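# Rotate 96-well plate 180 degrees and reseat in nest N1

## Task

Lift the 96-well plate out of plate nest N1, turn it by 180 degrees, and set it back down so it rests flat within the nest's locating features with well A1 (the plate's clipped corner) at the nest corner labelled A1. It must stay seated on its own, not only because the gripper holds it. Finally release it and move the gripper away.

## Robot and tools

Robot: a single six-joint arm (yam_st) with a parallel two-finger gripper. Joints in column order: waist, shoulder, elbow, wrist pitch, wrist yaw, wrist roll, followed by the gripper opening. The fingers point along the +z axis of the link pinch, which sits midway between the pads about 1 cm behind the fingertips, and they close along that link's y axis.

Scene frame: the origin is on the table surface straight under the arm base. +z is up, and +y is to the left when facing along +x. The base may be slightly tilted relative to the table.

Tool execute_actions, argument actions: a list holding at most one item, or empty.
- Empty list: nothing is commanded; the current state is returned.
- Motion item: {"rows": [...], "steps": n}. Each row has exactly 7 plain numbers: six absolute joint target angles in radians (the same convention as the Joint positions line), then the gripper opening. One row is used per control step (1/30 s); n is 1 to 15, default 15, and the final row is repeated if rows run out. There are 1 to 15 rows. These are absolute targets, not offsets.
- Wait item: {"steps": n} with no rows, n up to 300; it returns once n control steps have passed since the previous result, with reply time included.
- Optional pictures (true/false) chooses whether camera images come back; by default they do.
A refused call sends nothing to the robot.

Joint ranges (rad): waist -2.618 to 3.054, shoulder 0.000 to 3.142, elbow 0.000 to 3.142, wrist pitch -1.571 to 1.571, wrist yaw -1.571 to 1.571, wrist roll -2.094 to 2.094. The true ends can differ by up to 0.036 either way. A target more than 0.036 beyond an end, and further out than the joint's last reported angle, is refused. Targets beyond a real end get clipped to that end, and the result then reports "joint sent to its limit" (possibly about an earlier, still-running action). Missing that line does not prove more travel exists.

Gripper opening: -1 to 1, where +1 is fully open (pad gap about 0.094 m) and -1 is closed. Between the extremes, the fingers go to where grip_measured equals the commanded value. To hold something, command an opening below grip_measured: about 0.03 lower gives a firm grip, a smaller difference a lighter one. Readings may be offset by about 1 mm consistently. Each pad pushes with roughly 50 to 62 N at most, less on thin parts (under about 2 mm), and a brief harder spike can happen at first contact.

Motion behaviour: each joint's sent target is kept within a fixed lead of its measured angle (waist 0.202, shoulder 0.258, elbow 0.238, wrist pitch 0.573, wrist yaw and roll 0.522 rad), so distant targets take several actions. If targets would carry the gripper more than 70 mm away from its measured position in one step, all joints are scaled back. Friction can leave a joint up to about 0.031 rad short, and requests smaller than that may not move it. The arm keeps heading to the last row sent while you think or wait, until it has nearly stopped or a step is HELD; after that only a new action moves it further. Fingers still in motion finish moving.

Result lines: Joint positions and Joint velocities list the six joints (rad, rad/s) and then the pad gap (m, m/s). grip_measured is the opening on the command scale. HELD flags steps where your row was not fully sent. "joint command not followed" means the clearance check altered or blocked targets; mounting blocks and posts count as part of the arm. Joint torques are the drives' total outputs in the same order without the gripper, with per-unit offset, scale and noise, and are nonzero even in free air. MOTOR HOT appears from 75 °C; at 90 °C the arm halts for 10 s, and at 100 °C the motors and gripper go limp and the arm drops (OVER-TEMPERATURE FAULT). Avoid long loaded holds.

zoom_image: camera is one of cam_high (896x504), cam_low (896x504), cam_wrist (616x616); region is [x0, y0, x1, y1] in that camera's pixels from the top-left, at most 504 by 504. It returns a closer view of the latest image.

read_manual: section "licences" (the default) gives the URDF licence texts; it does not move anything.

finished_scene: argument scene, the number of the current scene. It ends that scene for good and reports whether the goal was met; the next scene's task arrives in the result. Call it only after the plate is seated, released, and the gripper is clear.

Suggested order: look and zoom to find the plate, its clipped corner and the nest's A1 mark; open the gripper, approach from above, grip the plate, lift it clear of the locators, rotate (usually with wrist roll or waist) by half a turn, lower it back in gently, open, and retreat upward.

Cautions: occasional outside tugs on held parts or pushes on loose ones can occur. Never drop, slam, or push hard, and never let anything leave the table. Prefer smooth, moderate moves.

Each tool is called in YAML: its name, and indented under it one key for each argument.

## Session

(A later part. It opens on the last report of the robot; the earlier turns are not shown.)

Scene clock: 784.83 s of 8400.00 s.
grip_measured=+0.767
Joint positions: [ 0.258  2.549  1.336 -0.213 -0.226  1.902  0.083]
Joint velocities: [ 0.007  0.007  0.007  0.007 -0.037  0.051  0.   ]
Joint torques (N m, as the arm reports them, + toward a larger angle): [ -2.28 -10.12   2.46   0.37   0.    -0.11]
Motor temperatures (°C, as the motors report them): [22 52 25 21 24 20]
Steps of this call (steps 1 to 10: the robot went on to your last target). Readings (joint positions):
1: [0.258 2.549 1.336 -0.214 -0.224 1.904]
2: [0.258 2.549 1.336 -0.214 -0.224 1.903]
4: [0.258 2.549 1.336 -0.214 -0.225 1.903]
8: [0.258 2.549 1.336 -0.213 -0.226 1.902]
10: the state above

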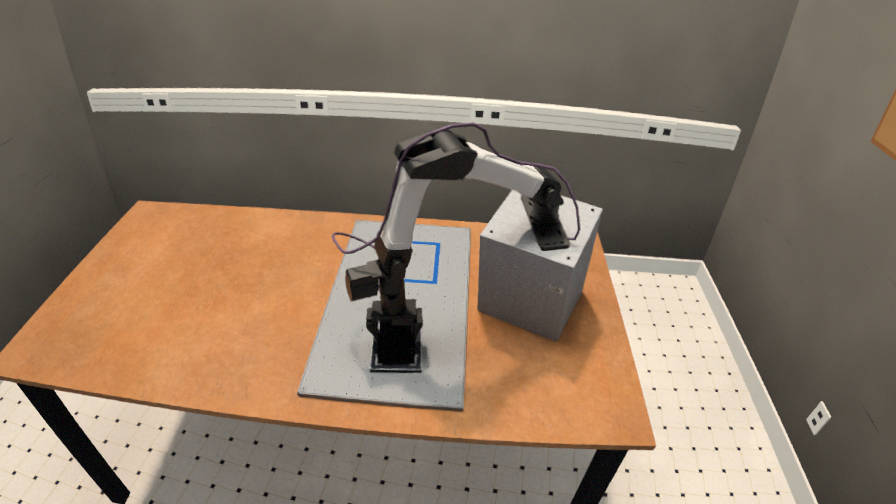

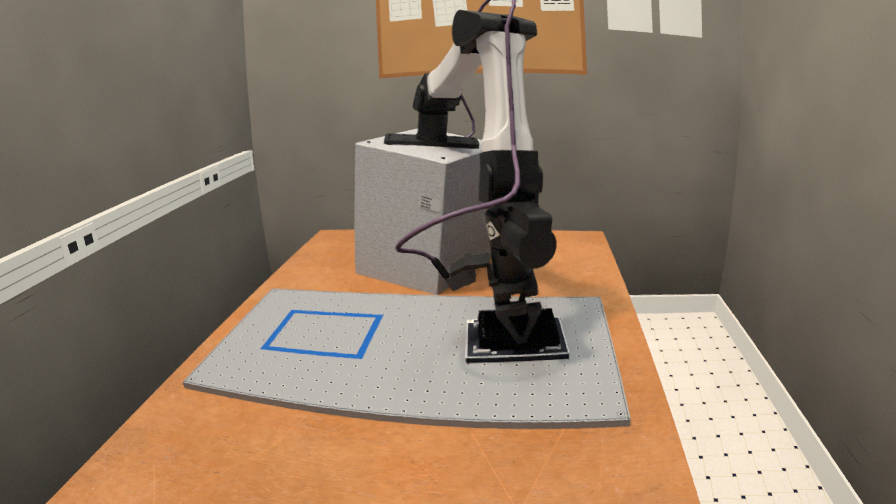

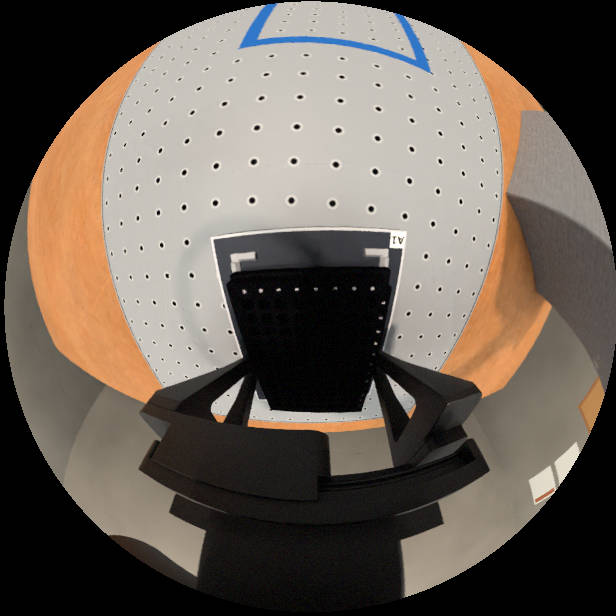

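execute_actions:
  actions:
    - {"rows": [[0.237,2.566,1.325,-0.199,-0.2335,1.894,0.74],[0.237,2.571,1.325,-0.198,-0.2335,1.894,0.74],[0.245,2.575,1.325,-0.196,-0.2335,1.894,0.74],[0.245,2.578,1.325,-0.194,-0.2335,1.894,0.74],[0.245,2.580,1.325,-0.192,-0.2335,1.894,0.74],[0.245,2.5815,1.325,-0.189,-0.2335,1.894,0.74],[0.245,2.5825,1.325,-0.187,-0.2335,1.894,0.74],[0.245,2.583,1.325,-0.185,-0.2335,1.894,0.74],[0.245,2.583,1.325,-0.183,-0.2335,1.894,0.74],[0.245,2.583,1.325,-0.182,-0.2335,1.894,0.74],[0.245,2.583,1.325,-0.181,-0.2335,1.894,0.74]], "steps": 15}
  pictures: false

execute_actions:
  actions:
    - {"steps": 10}

zoom_image:
  camera: "cam_low"
  region: [460, 270, 580, 370]

zoom_image:
  camera: "cam_wrist"
  region: [200, 220, 420, 440]

zoom_image:
  camera: "cam_high"
  region: [350, 290, 440, 380]

Scene clock: 829.00 s of 8400.00 s.
grip_measured=+0.767
Joint positions: [ 0.254  2.565  1.336 -0.198 -0.227  1.902  0.083]
Joint velocities: [-0.002  0.007 -0.007  0.022 -0.051 -0.007 -0.001]
Joint torques (N m, as the arm reports them, + toward a larger angle): [-1.48 -9.51  2.52  0.43  0.01 -0.12]
Motor temperatures (°C, as the motors report them): [22 51 24 21 24 20]
Steps of this call (steps 1 to 15: the robot went on to your last target; steps 16 to 90: nothing new was sent; then 40.67 s passed at rest; steps 91 to 105: all 15 steps of this action). Readings (joint positions):
91: [0.257 2.549 1.336 -0.213 -0.227 1.902]
92: [0.256 2.549 1.336 -0.213 -0.227 1.902]
94: [0.254 2.549 1.336 -0.212 -0.227 1.902]
98: [0.254 2.555 1.336 -0.203 -0.227 1.902]
105: the state above

Scene clock: 829.33 s of 8400.00 s.
grip_measured=+0.767
Joint positions: [ 0.254  2.565  1.336 -0.198 -0.227  1.902  0.083]
Joint velocities: [-0.007  0.007  0.012  0.007  0.051 -0.051 -0.001]
Joint torques (N m, as the arm reports them, + toward a larger angle): [-1.7  -9.48  2.39  0.42  0.03 -0.13]
Motor temperatures (°C, as the motors report them): [22 51 24 21 24 20]
Steps of this call (steps 1 to 10: the robot went on to your last target). Readings (joint positions):
1: [0.254 2.565 1.336 -0.198 -0.227 1.902]
2: [0.254 2.565 1.336 -0.198 -0.227 1.902]
4: [0.254 2.565 1.336 -0.198 -0.227 1.902]
8: [0.254 2.565 1.336 -0.198 -0.227 1.902]
10: the state above

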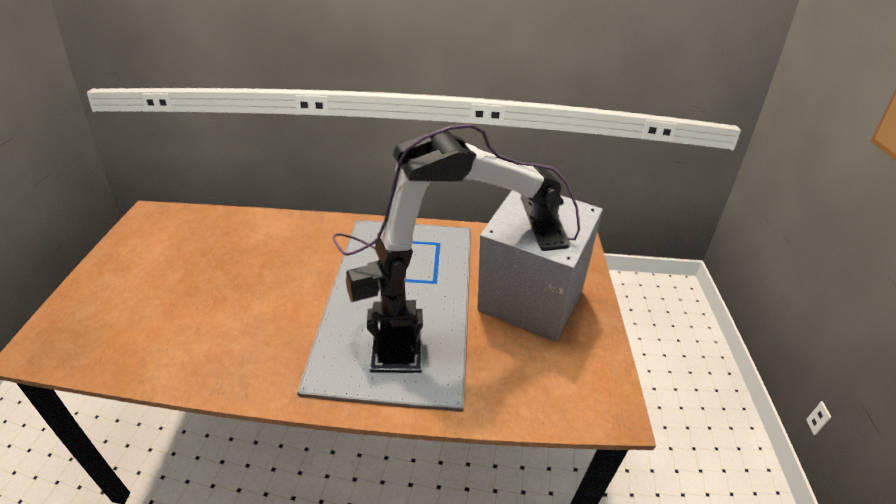

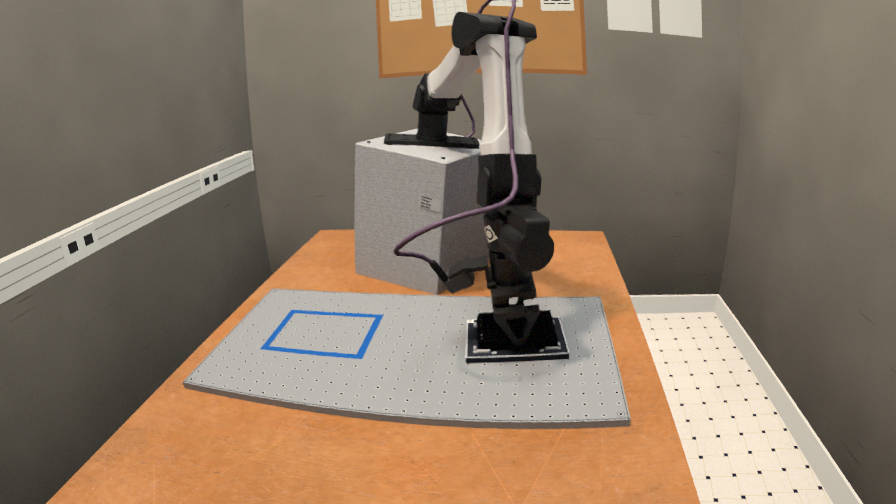

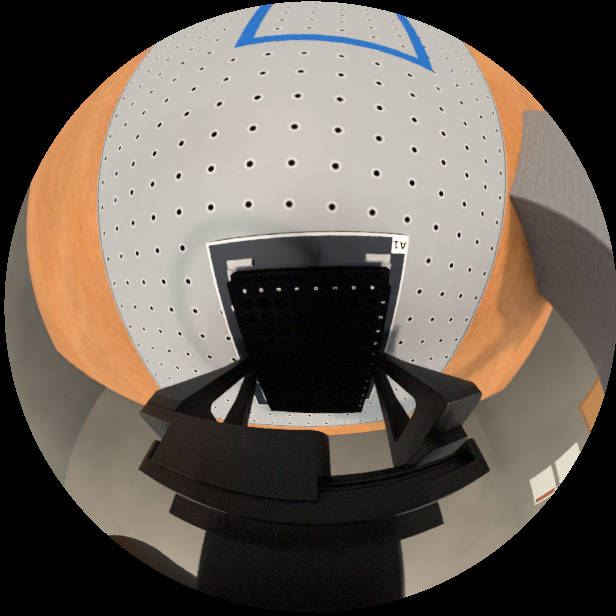

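Region (460, 270, 580, 370) of cam_low's 896x504 image, scaled by 4.200, with more detail than that image has.

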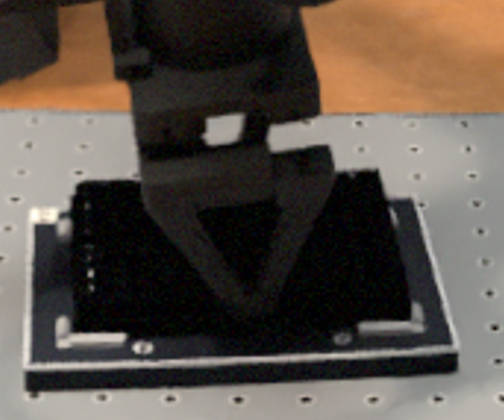

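Region (200, 220, 420, 440) of cam_wrist's 616x616 image, scaled by 2.291, with more detail than that image has.

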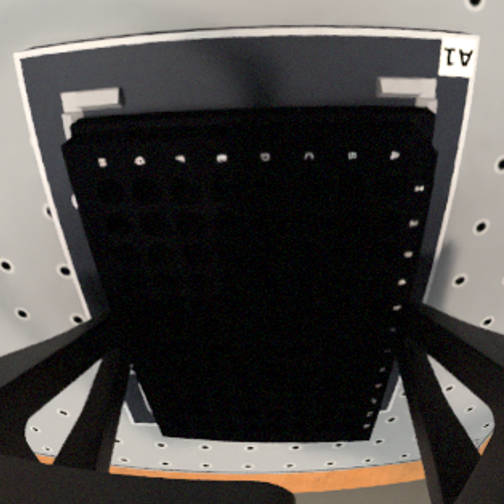

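Region (350, 290, 440, 380) of cam_high's 896x504 image, scaled by 5.600, with more detail than that image has.

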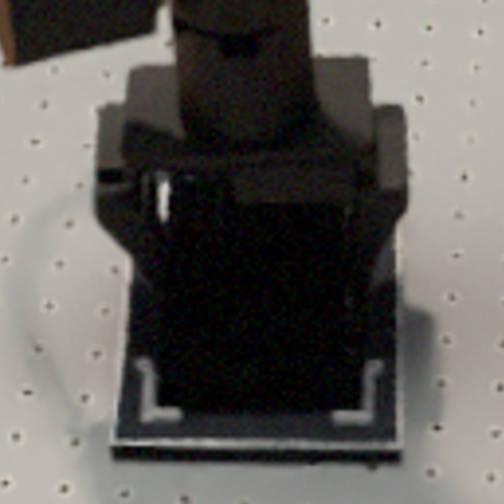

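zoom_image:
  camera: "cam_wrist"
  region: [340, 230, 420, 310]

zoom_image:
  camera: "cam_wrist"
  region: [200, 235, 280, 315]

zoom_image:
  camera: "cam_low"
  region: [520, 300, 580, 360]

zoom_image:
  camera: "cam_low"
  region: [460, 305, 520, 365]

Region (340, 230, 420, 310) of cam_wrist's 616x616 image, scaled by 6.300, with more detail than that image has.

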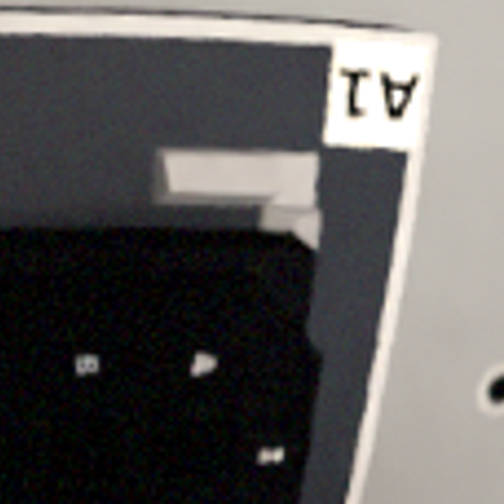

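Region (200, 235, 280, 315) of cam_wrist's 616x616 image, scaled by 6.300, with more detail than that image has.

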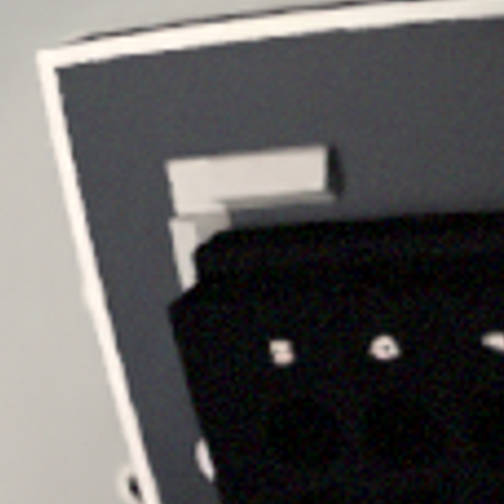

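Region (520, 300, 580, 360) of cam_low's 896x504 image, scaled by 8.400, with more detail than that image has.

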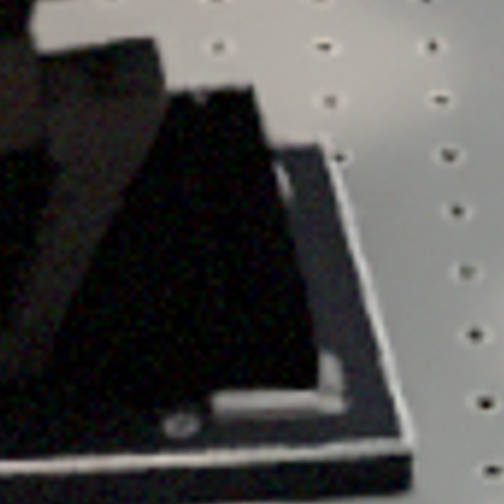

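Region (460, 305, 520, 365) of cam_low's 896x504 image, scaled by 8.400, with more detail than that image has.

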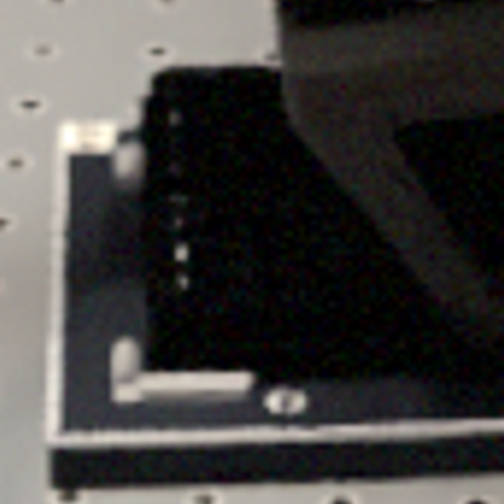

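execute_actions:
  actions:
    - {"rows": [[0.245,2.587,1.325,-0.178,-0.2335,1.894,0.74],[0.245,2.590,1.325,-0.176,-0.2335,1.894,0.74],[0.245,2.593,1.325,-0.175,-0.2335,1.894,0.74],[0.245,2.595,1.325,-0.173,-0.2335,1.894,0.74],[0.245,2.5965,1.325,-0.170,-0.2335,1.894,0.74],[0.245,2.5975,1.325,-0.167,-0.2335,1.894,0.74],[0.245,2.598,1.325,-0.164,-0.2335,1.894,0.74],[0.245,2.598,1.325,-0.162,-0.2335,1.894,0.74],[0.245,2.598,1.325,-0.160,-0.2335,1.894,0.74],[0.245,2.598,1.325,-0.159,-0.2335,1.894,0.74]], "steps": 15}
  pictures: false

execute_actions:
  actions:
    - {"steps": 10}

zoom_image:
  camera: "cam_low"
  region: [460, 270, 580, 370]

zoom_image:
  camera: "cam_wrist"
  region: [200, 220, 420, 440]

zoom_image:
  camera: "cam_high"
  region: [350, 290, 440, 380]

Scene clock: 889.17 s of 8400.00 s.
grip_measured=+0.767
Joint positions: [ 0.253  2.571  1.336 -0.191 -0.228  1.901  0.083]
Joint velocities: [ 0.007 -0.007 -0.027  0.007 -0.037 -0.051  0.   ]
Joint torques (N m, as the arm reports them, + toward a larger angle): [-1.61 -8.93  2.33  0.59  0.02 -0.12]
Motor temperatures (°C, as the motors report them): [22 50 24 21 24 20]
Steps of this call (steps 1 to 15: the robot went on to your last target; steps 16 to 90: nothing new was sent; then 56.33 s passed at rest; steps 91 to 105: all 15 steps of this action). Readings (joint positions):
91: [0.254 2.565 1.336 -0.198 -0.227 1.902]
92: [0.254 2.565 1.336 -0.198 -0.227 1.902]
94: [0.254 2.565 1.336 -0.197 -0.227 1.902]
98: [0.253 2.570 1.336 -0.192 -0.227 1.901]
105: the state above

Scene clock: 889.50 s of 8400.00 s.
grip_measured=+0.767
Joint positions: [ 0.253  2.571  1.336 -0.191 -0.228  1.901  0.083]
Joint velocities: [ 0.002  0.012  0.002  0.007 -0.095 -0.037 -0.001]
Joint torques (N m, as the arm reports them, + toward a larger angle): [-1.66 -8.87  2.34  0.61  0.02 -0.12]
Motor temperatures (°C, as the motors report them): [22 50 24 21 24 20]
Steps of this call (steps 1 to 10: the robot went on to your last target). Readings (joint positions):
1: [0.253 2.571 1.336 -0.191 -0.228 1.901]
2: [0.253 2.571 1.336 -0.191 -0.228 1.901]
4: [0.253 2.571 1.336 -0.191 -0.228 1.901]
8: [0.253 2.571 1.336 -0.191 -0.228 1.901]
10: the state above

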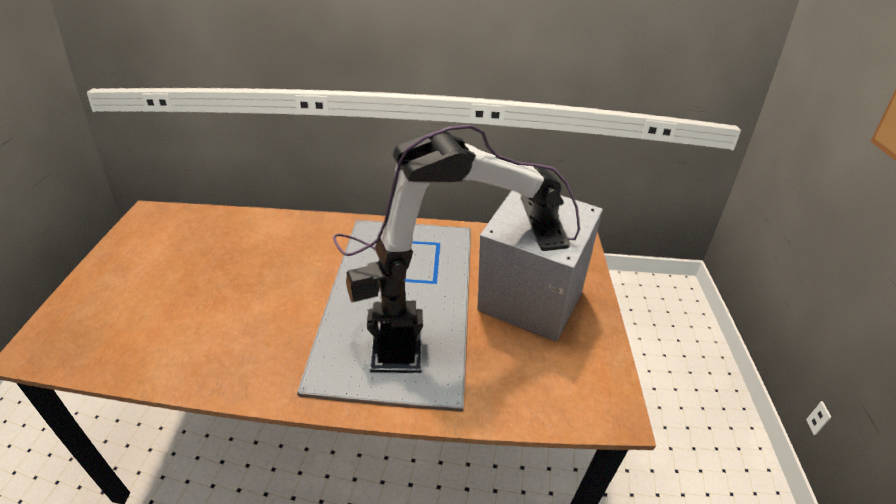

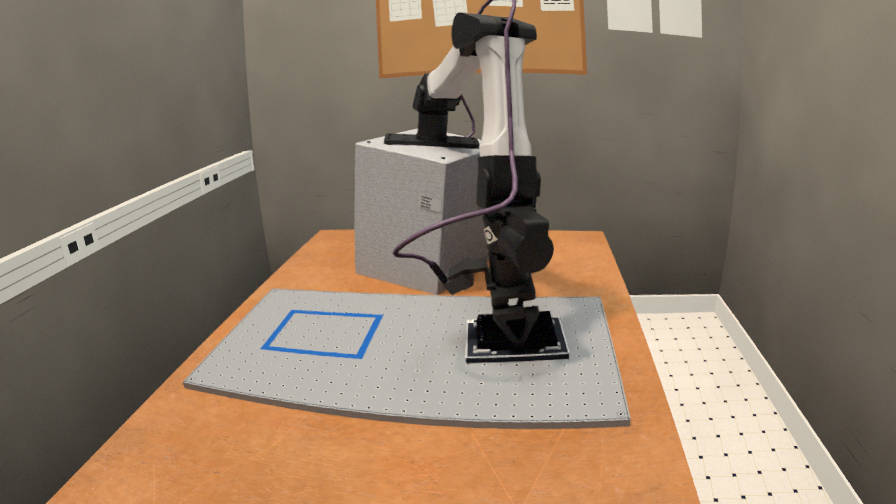

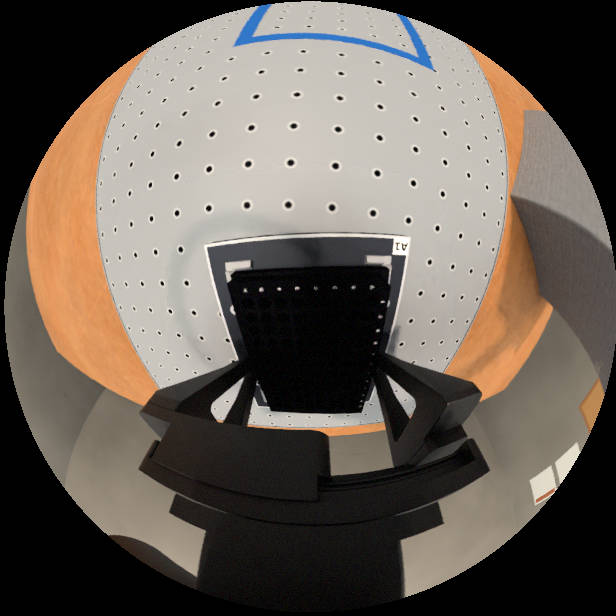

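Region (460, 270, 580, 370) of cam_low's 896x504 image, scaled by 4.200, with more detail than that image has.

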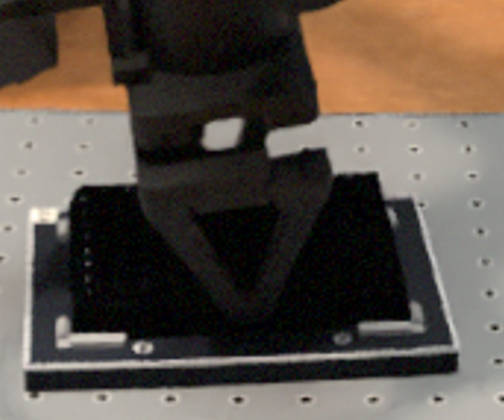

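Region (200, 220, 420, 440) of cam_wrist's 616x616 image, scaled by 2.291, with more detail than that image has.

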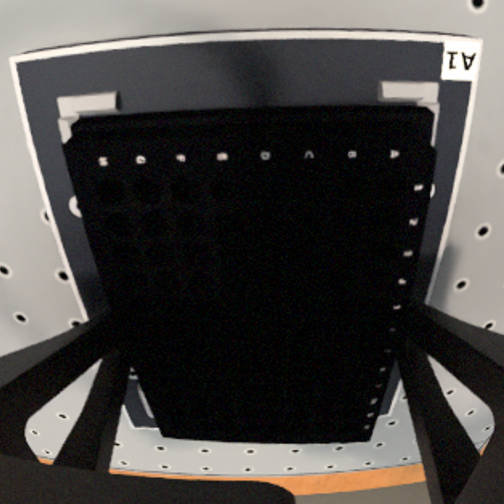

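Region (350, 290, 440, 380) of cam_high's 896x504 image, scaled by 5.600, with more detail than that image has.

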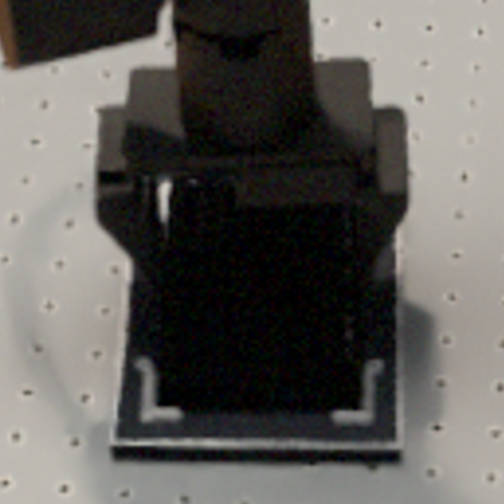

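zoom_image:
  camera: "cam_high"
  region: [368, 335, 426, 375]

zoom_image:
  camera: "cam_low"
  region: [520, 300, 580, 360]

zoom_image:
  camera: "cam_low"
  region: [460, 305, 520, 365]

zoom_image:
  camera: "cam_wrist"
  region: [200, 240, 420, 320]

Region (368, 335, 426, 375) of cam_high's 896x504 image, scaled by 8.690, with more detail than that image has; it fills the top 348 rows of this view, and the rest is white.

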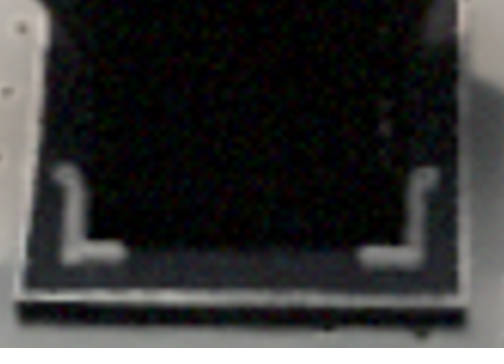

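Region (520, 300, 580, 360) of cam_low's 896x504 image, scaled by 8.400, with more detail than that image has.

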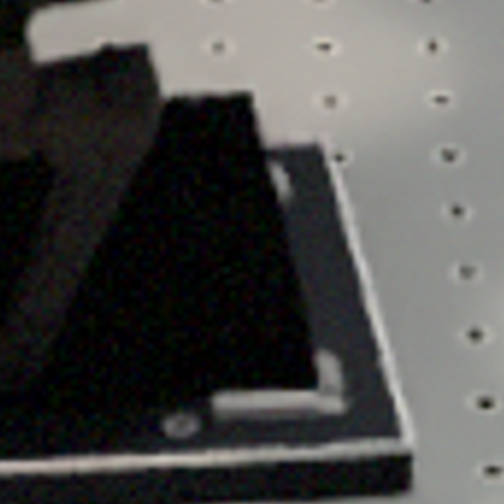

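Region (460, 305, 520, 365) of cam_low's 896x504 image, scaled by 8.400, with more detail than that image has.

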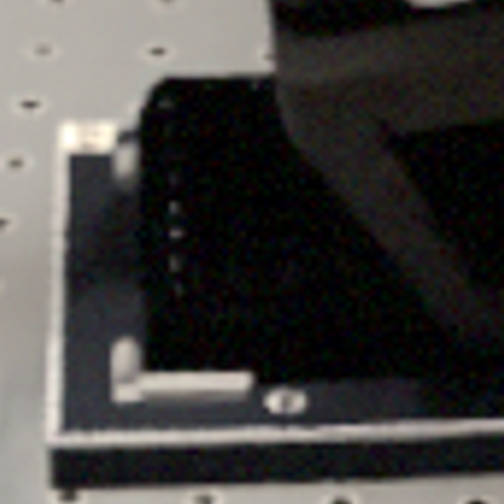

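Region (200, 240, 420, 320) of cam_wrist's 616x616 image, scaled by 2.291, with more detail than that image has; it fills the top 183 rows of this view, and the rest is white.

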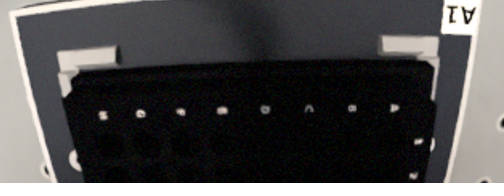

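zoom_image:
  camera: "cam_wrist"
  region: [200, 235, 280, 315]

zoom_image:
  camera: "cam_wrist"
  region: [340, 230, 420, 310]

zoom_image:
  camera: "cam_wrist"
  region: [230, 340, 400, 430]

Region (200, 235, 280, 315) of cam_wrist's 616x616 image, scaled by 6.300, with more detail than that image has.

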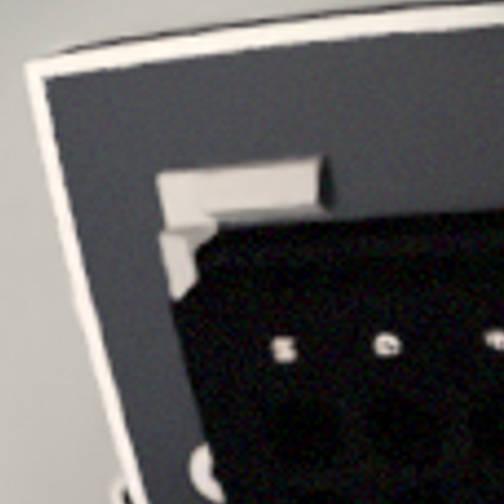

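Region (340, 230, 420, 310) of cam_wrist's 616x616 image, scaled by 6.300, with more detail than that image has.

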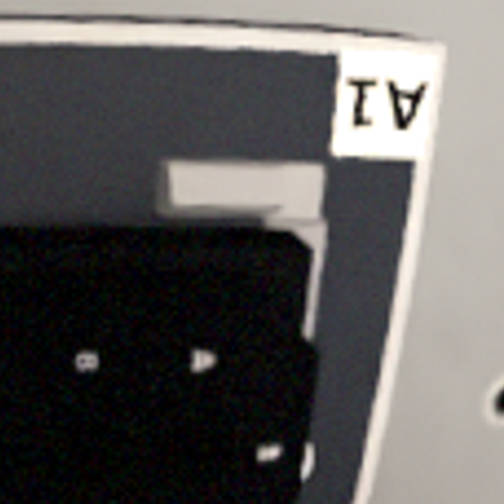

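Region (230, 340, 400, 430) of cam_wrist's 616x616 image, scaled by 2.965, with more detail than that image has; it fills the top 267 rows of this view, and the rest is white.

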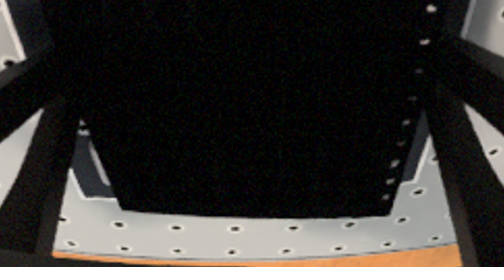

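execute_actions:
  actions:
    - {"rows": [[0.245,2.575,1.325,-0.167,-0.2335,1.894,0.74],[0.245,2.555,1.325,-0.167,-0.2335,1.894,0.74],[0.245,2.539,1.325,-0.167,-0.2335,1.894,0.74],[0.245,2.539,1.325,-0.167,-0.2335,1.894,0.74],[0.245,2.565,1.325,-0.167,-0.2335,1.894,0.74],[0.245,2.572,1.325,-0.167,-0.2335,1.894,0.74]], "steps": 15}

zoom_image:
  camera: "cam_wrist"
  region: [200, 220, 420, 440]

zoom_image:
  camera: "cam_low"
  region: [460, 270, 580, 370]

Scene clock: 1010.00 s of 8400.00 s.
grip_measured=+0.767
Joint positions: [ 0.253  2.57   1.336 -0.191 -0.228  1.901  0.083]
Joint velocities: [-0.007 -0.012  0.012  0.081 -0.051 -0.022 -0.   ]
Joint torques (N m, as the arm reports them, + toward a larger angle): [ -1.57 -10.55   2.35   0.5    0.02  -0.13]
Motor temperatures (°C, as the motors report them): [22 48 24 22 24 20]
Steps of this call (steps 1 to 15: the robot went on to your last target; steps 16 to 90: nothing new was sent; then 117.00 s passed at rest; steps 91 to 105: all 15 steps of this action). Readings (joint positions):
91: [0.253 2.571 1.336 -0.191 -0.228 1.901]
92: [0.253 2.571 1.336 -0.191 -0.228 1.901]
94: [0.253 2.570 1.336 -0.191 -0.228 1.901]
98: [0.253 2.570 1.336 -0.191 -0.228 1.901]
105: the state above

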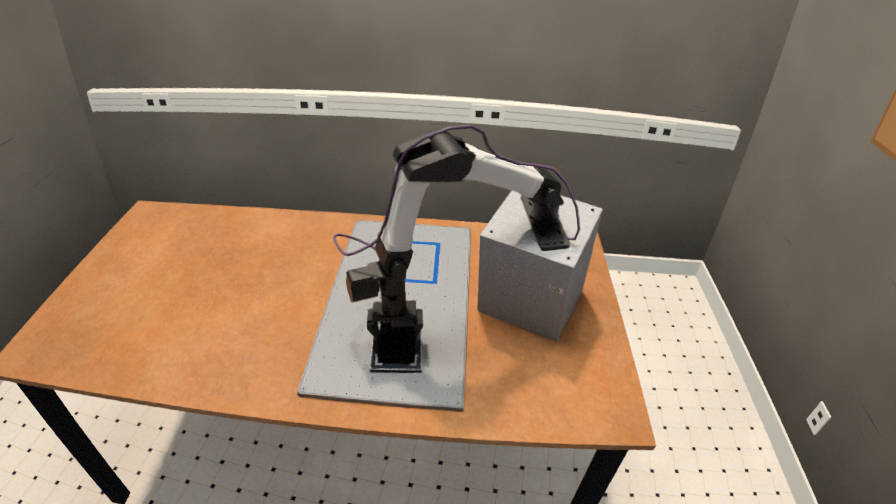

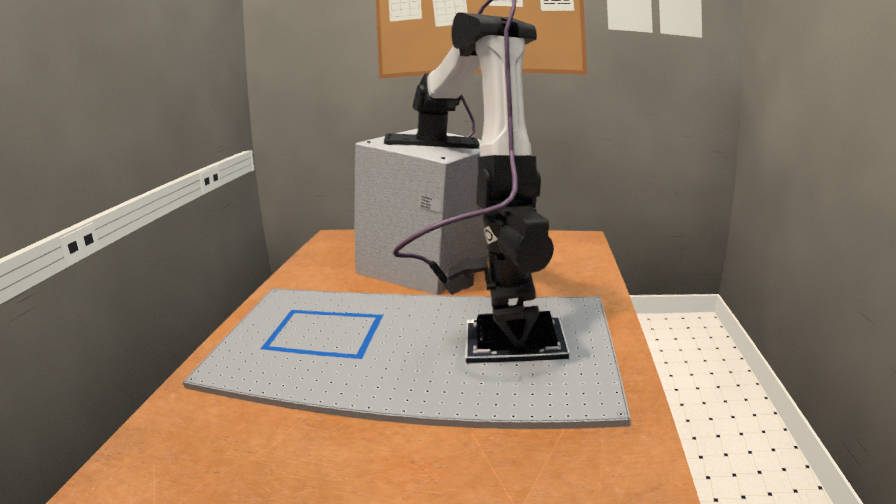

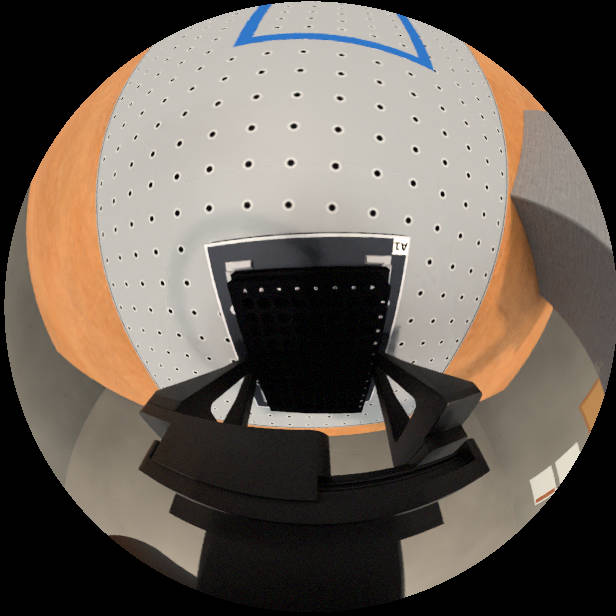

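Region (200, 220, 420, 440) of cam_wrist's 616x616 image, scaled by 2.291, with more detail than that image has.

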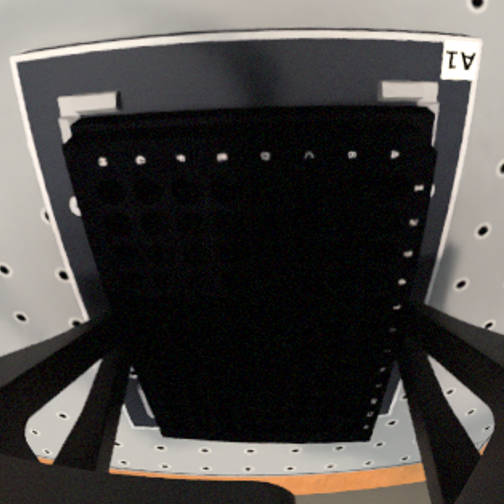

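Region (460, 270, 580, 370) of cam_low's 896x504 image, scaled by 4.200, with more detail than that image has.

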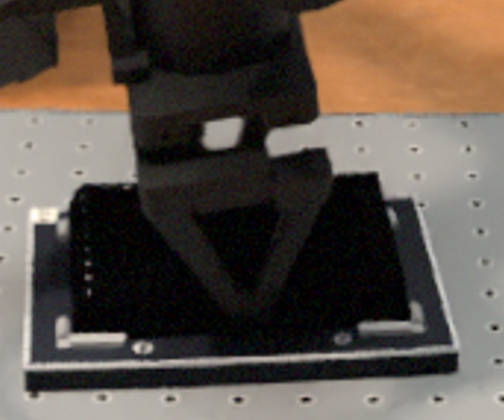

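execute_actions:
  actions:
    - {"rows": [[0.245,2.555,1.325,-0.184,-0.2335,1.894,0.74],[0.245,2.537,1.325,-0.184,-0.2335,1.894,0.74],[0.245,2.537,1.325,-0.184,-0.2335,1.894,0.74],[0.245,2.537,1.325,-0.184,-0.2335,1.894,0.74],[0.245,2.537,1.325,-0.184,-0.2335,1.894,0.74],[0.245,2.537,1.325,-0.184,-0.2335,1.894,0.74],[0.245,2.540,1.325,-0.184,-0.2335,1.894,0.74],[0.245,2.550,1.325,-0.184,-0.2335,1.894,0.74],[0.245,2.562,1.325,-0.184,-0.2335,1.894,0.74],[0.245,2.572,1.325,-0.184,-0.2335,1.894,0.74]], "steps": 13}

zoom_image:
  camera: "cam_wrist"
  region: [200, 220, 420, 440]

zoom_image:
  camera: "cam_low"
  region: [460, 270, 580, 370]

zoom_image:
  camera: "cam_high"
  region: [368, 335, 426, 375]

Scene clock: 1029.70 s of 8400.00 s.
grip_measured=+0.767
Joint positions: [ 0.253  2.57   1.336 -0.192 -0.228  1.901  0.083]
Joint velocities: [ 0.007  0.007 -0.007  0.066 -0.022  0.051  0.   ]
Joint torques (N m, as the arm reports them, + toward a larger angle): [ -1.59 -10.54   2.36   0.3    0.02  -0.12]
Motor temperatures (°C, as the motors report them): [22 50 24 22 24 20]
Steps of this call (steps 1 to 15: the robot went on to your last target; steps 16 to 90: nothing new was sent; then 16.27 s passed at rest; steps 91 to 103: all 13 steps of this action). Readings (joint positions):
91: [0.253 2.570 1.336 -0.192 -0.228 1.901]
92: [0.253 2.570 1.336 -0.192 -0.228 1.901]
94: [0.253 2.570 1.336 -0.192 -0.228 1.901]
98: [0.253 2.570 1.336 -0.192 -0.228 1.901]
103: the state above

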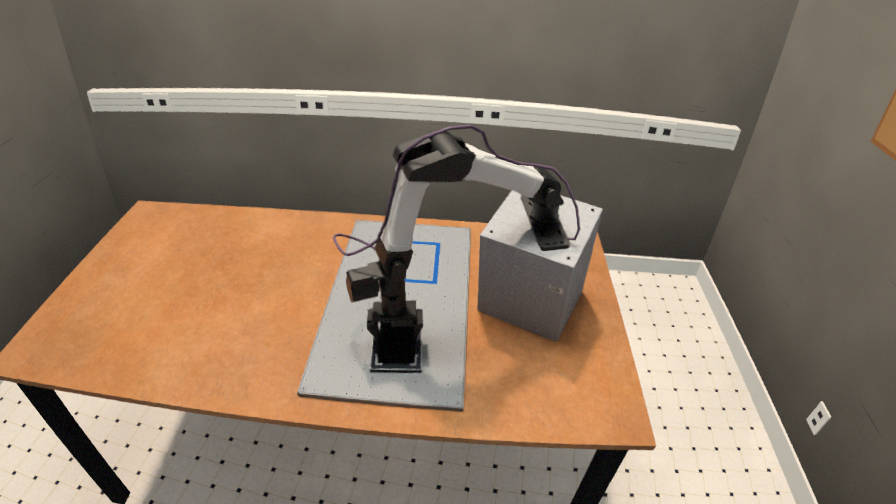

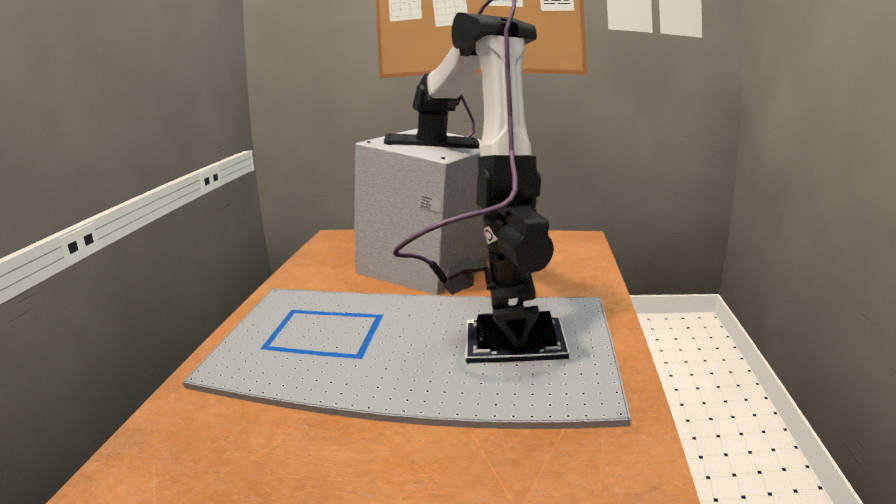

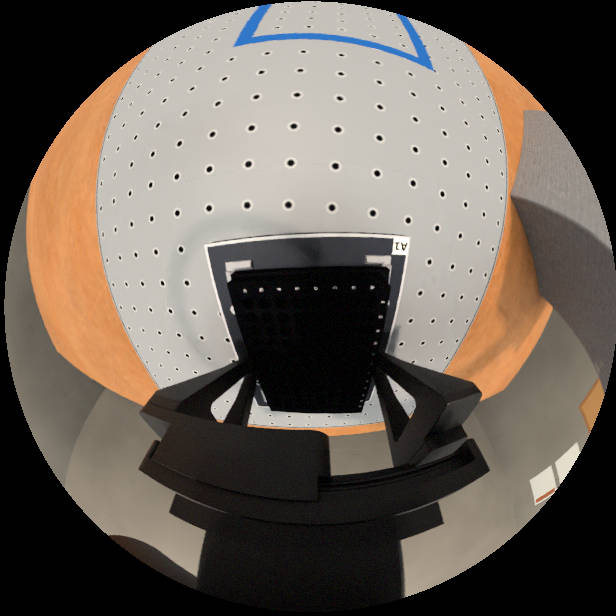

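Region (200, 220, 420, 440) of cam_wrist's 616x616 image, scaled by 2.291, with more detail than that image has.

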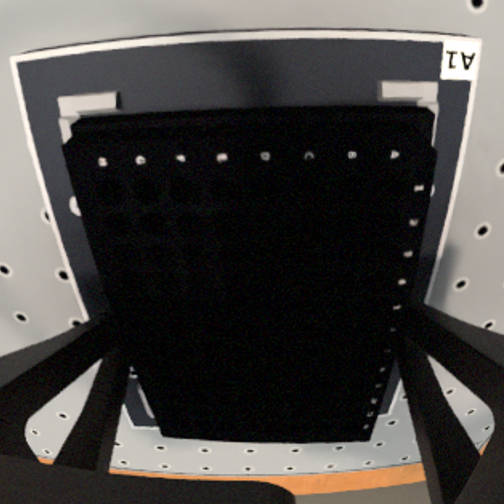

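Region (460, 270, 580, 370) of cam_low's 896x504 image, scaled by 4.200, with more detail than that image has.

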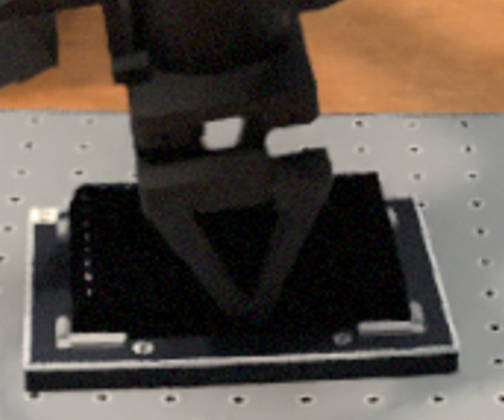

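Region (368, 335, 426, 375) of cam_high's 896x504 image, scaled by 8.690, with more detail than that image has; it fills the top 348 rows of this view, and the rest is white.

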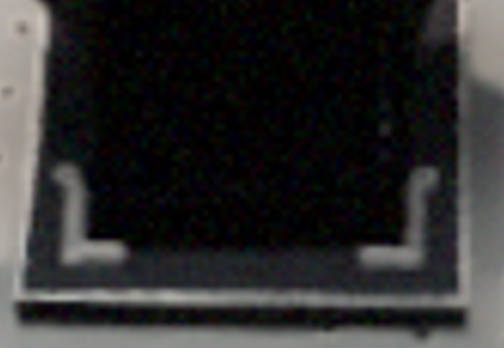

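execute_actions:
  actions:
    - {"rows": [[0.245,2.555,1.3164,-0.165,-0.2335,1.905,0.74],[0.245,2.548,1.3145,-0.1553,-0.2335,1.909,0.74],[0.245,2.548,1.3122,-0.1503,-0.2335,1.910,0.74],[0.245,2.5475,1.3095,-0.1449,-0.2335,1.9105,0.74],[0.245,2.547,1.3065,-0.1392,-0.2335,1.911,0.74],[0.245,2.5465,1.3033,-0.1332,-0.2335,1.9115,0.74],[0.245,2.546,1.2998,-0.1270,-0.2335,1.912,0.74],[0.245,2.5455,1.2962,-0.1208,-0.2335,1.9127,0.74],[0.245,2.545,1.2925,-0.1145,-0.2335,1.9133,0.74],[0.245,2.544,1.2887,-0.1083,-0.2335,1.914,0.74],[0.245,2.5435,1.2849,-0.1023,-0.2335,1.9146,0.74],[0.245,2.543,1.2812,-0.0966,-0.2335,1.9152,0.74],[0.245,2.5425,1.2776,-0.0912,-0.2335,1.9158,0.74],[0.245,2.542,1.2741,-0.0862,-0.2335,1.9163,0.74],[0.245,2.541,1.2709,-0.0818,-0.2335,1.9168,0.74]], "steps": 15}
  pictures: false

execute_actions:
  actions:
    - {"rows": [[0.245,2.5405,1.2679,-0.0779,-0.2335,1.9172,0.74],[0.245,2.540,1.2652,-0.0748,-0.2335,1.9176,0.74],[0.245,2.5395,1.2629,-0.0725,-0.2335,1.918,0.74],[0.245,2.539,1.2610,-0.0710,-0.2335,1.9183,0.74],[0.245,2.5385,1.2596,-0.0705,-0.2335,1.9185,0.74],[0.245,2.538,1.2587,-0.0705,-0.2335,1.9186,0.74],[0.245,2.538,1.2584,-0.0705,-0.2335,1.9186,0.74]], "steps": 15}

zoom_image:
  camera: "cam_wrist"
  region: [200, 220, 420, 440]

zoom_image:
  camera: "cam_low"
  region: [460, 270, 580, 370]

zoom_image:
  camera: "cam_high"
  region: [350, 290, 440, 380]

Scene clock: 1097.60 s of 8400.00 s.
grip_measured=+0.767
Joint positions: [ 0.253  2.562  1.294 -0.124 -0.228  1.907  0.083]
Joint velocities: [-0.012 -0.017 -0.105  0.183  0.051  0.037 -0.   ]
Joint torques (N m, as the arm reports them, + toward a larger angle): [ -1.57 -11.89   1.85   0.48   0.01   0.05]
Motor temperatures (°C, as the motors report them): [22 52 24 22 24 20]
Steps of this call (steps 1 to 15: the robot went on to your last target; steps 16 to 90: nothing new was sent; then 64.40 s passed at rest; steps 91 to 105: all 15 steps of this action). Readings (joint positions):
91: [0.253 2.570 1.336 -0.192 -0.228 1.902]
92: [0.253 2.570 1.336 -0.191 -0.228 1.903]
94: [0.253 2.570 1.331 -0.183 -0.228 1.903]
98: [0.253 2.567 1.320 -0.165 -0.228 1.904]
105: the state above

Scene clock: 1098.10 s of 8400.00 s.
grip_measured=+0.767
Joint positions: [ 0.253  2.559  1.276 -0.092 -0.229  1.909  0.083]
Joint velocities: [ 0.007  0.007 -0.007  0.007 -0.007 -0.022  0.002]
Joint torques (N m, as the arm reports them, + toward a larger angle): [ -1.57 -11.94   1.99   0.61   0.04   0.05]
Motor temperatures (°C, as the motors report them): [22 52 24 22 24 20]
Steps of this call (steps 1 to 15: all 15 steps of this action). Readings (joint positions):
1: [0.253 2.562 1.291 -0.119 -0.228 1.907]
2: [0.253 2.561 1.288 -0.114 -0.228 1.907]
4: [0.253 2.561 1.283 -0.105 -0.228 1.908]
8: [0.253 2.559 1.277 -0.095 -0.229 1.908]
15: the state above

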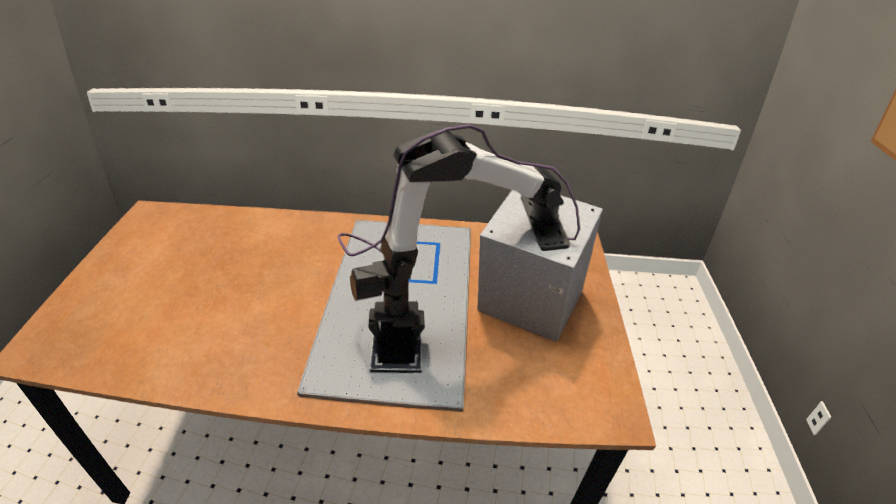

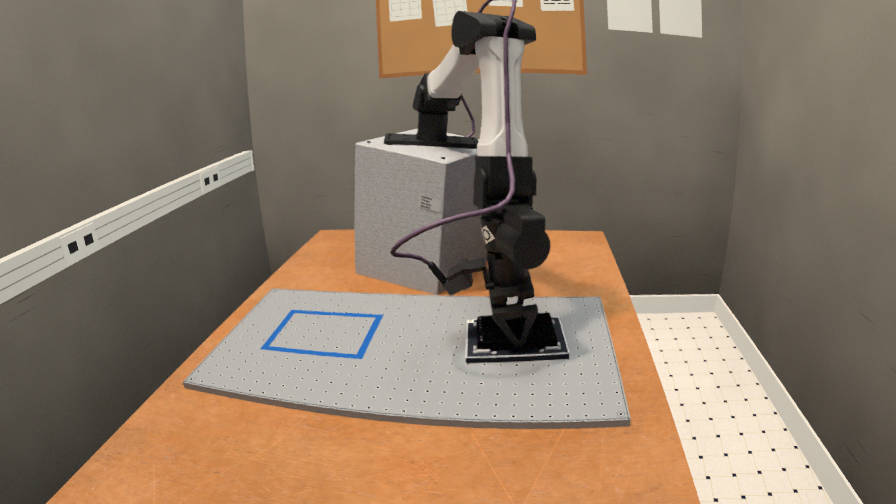

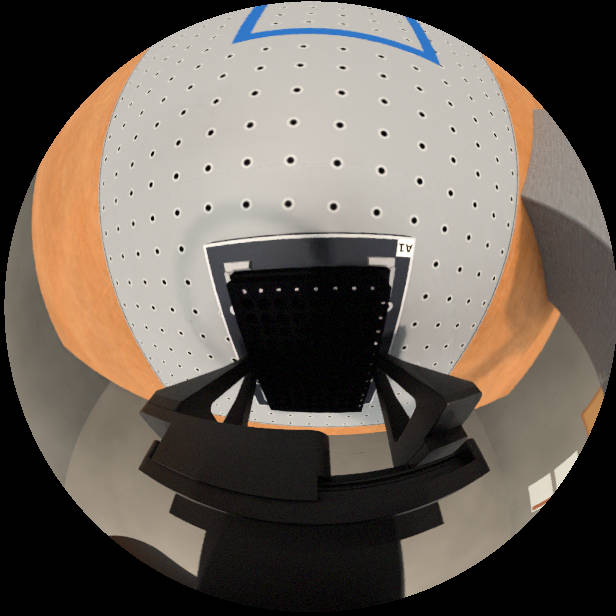

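Region (200, 220, 420, 440) of cam_wrist's 616x616 image, scaled by 2.291, with more detail than that image has.

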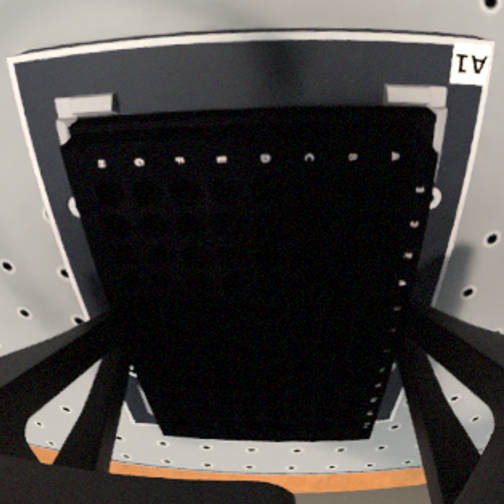

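Region (460, 270, 580, 370) of cam_low's 896x504 image, scaled by 4.200, with more detail than that image has.

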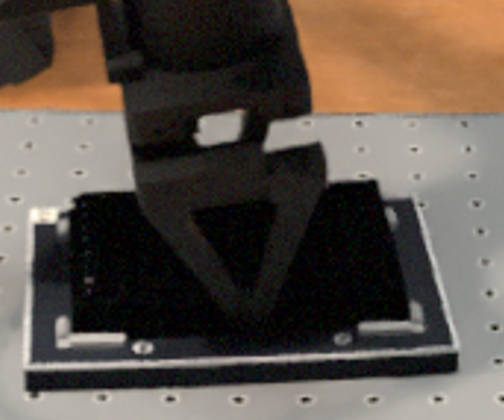

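Region (350, 290, 440, 380) of cam_high's 896x504 image, scaled by 5.600, with more detail than that image has.

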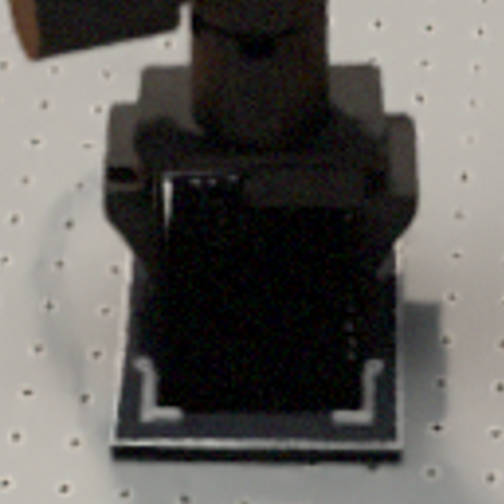

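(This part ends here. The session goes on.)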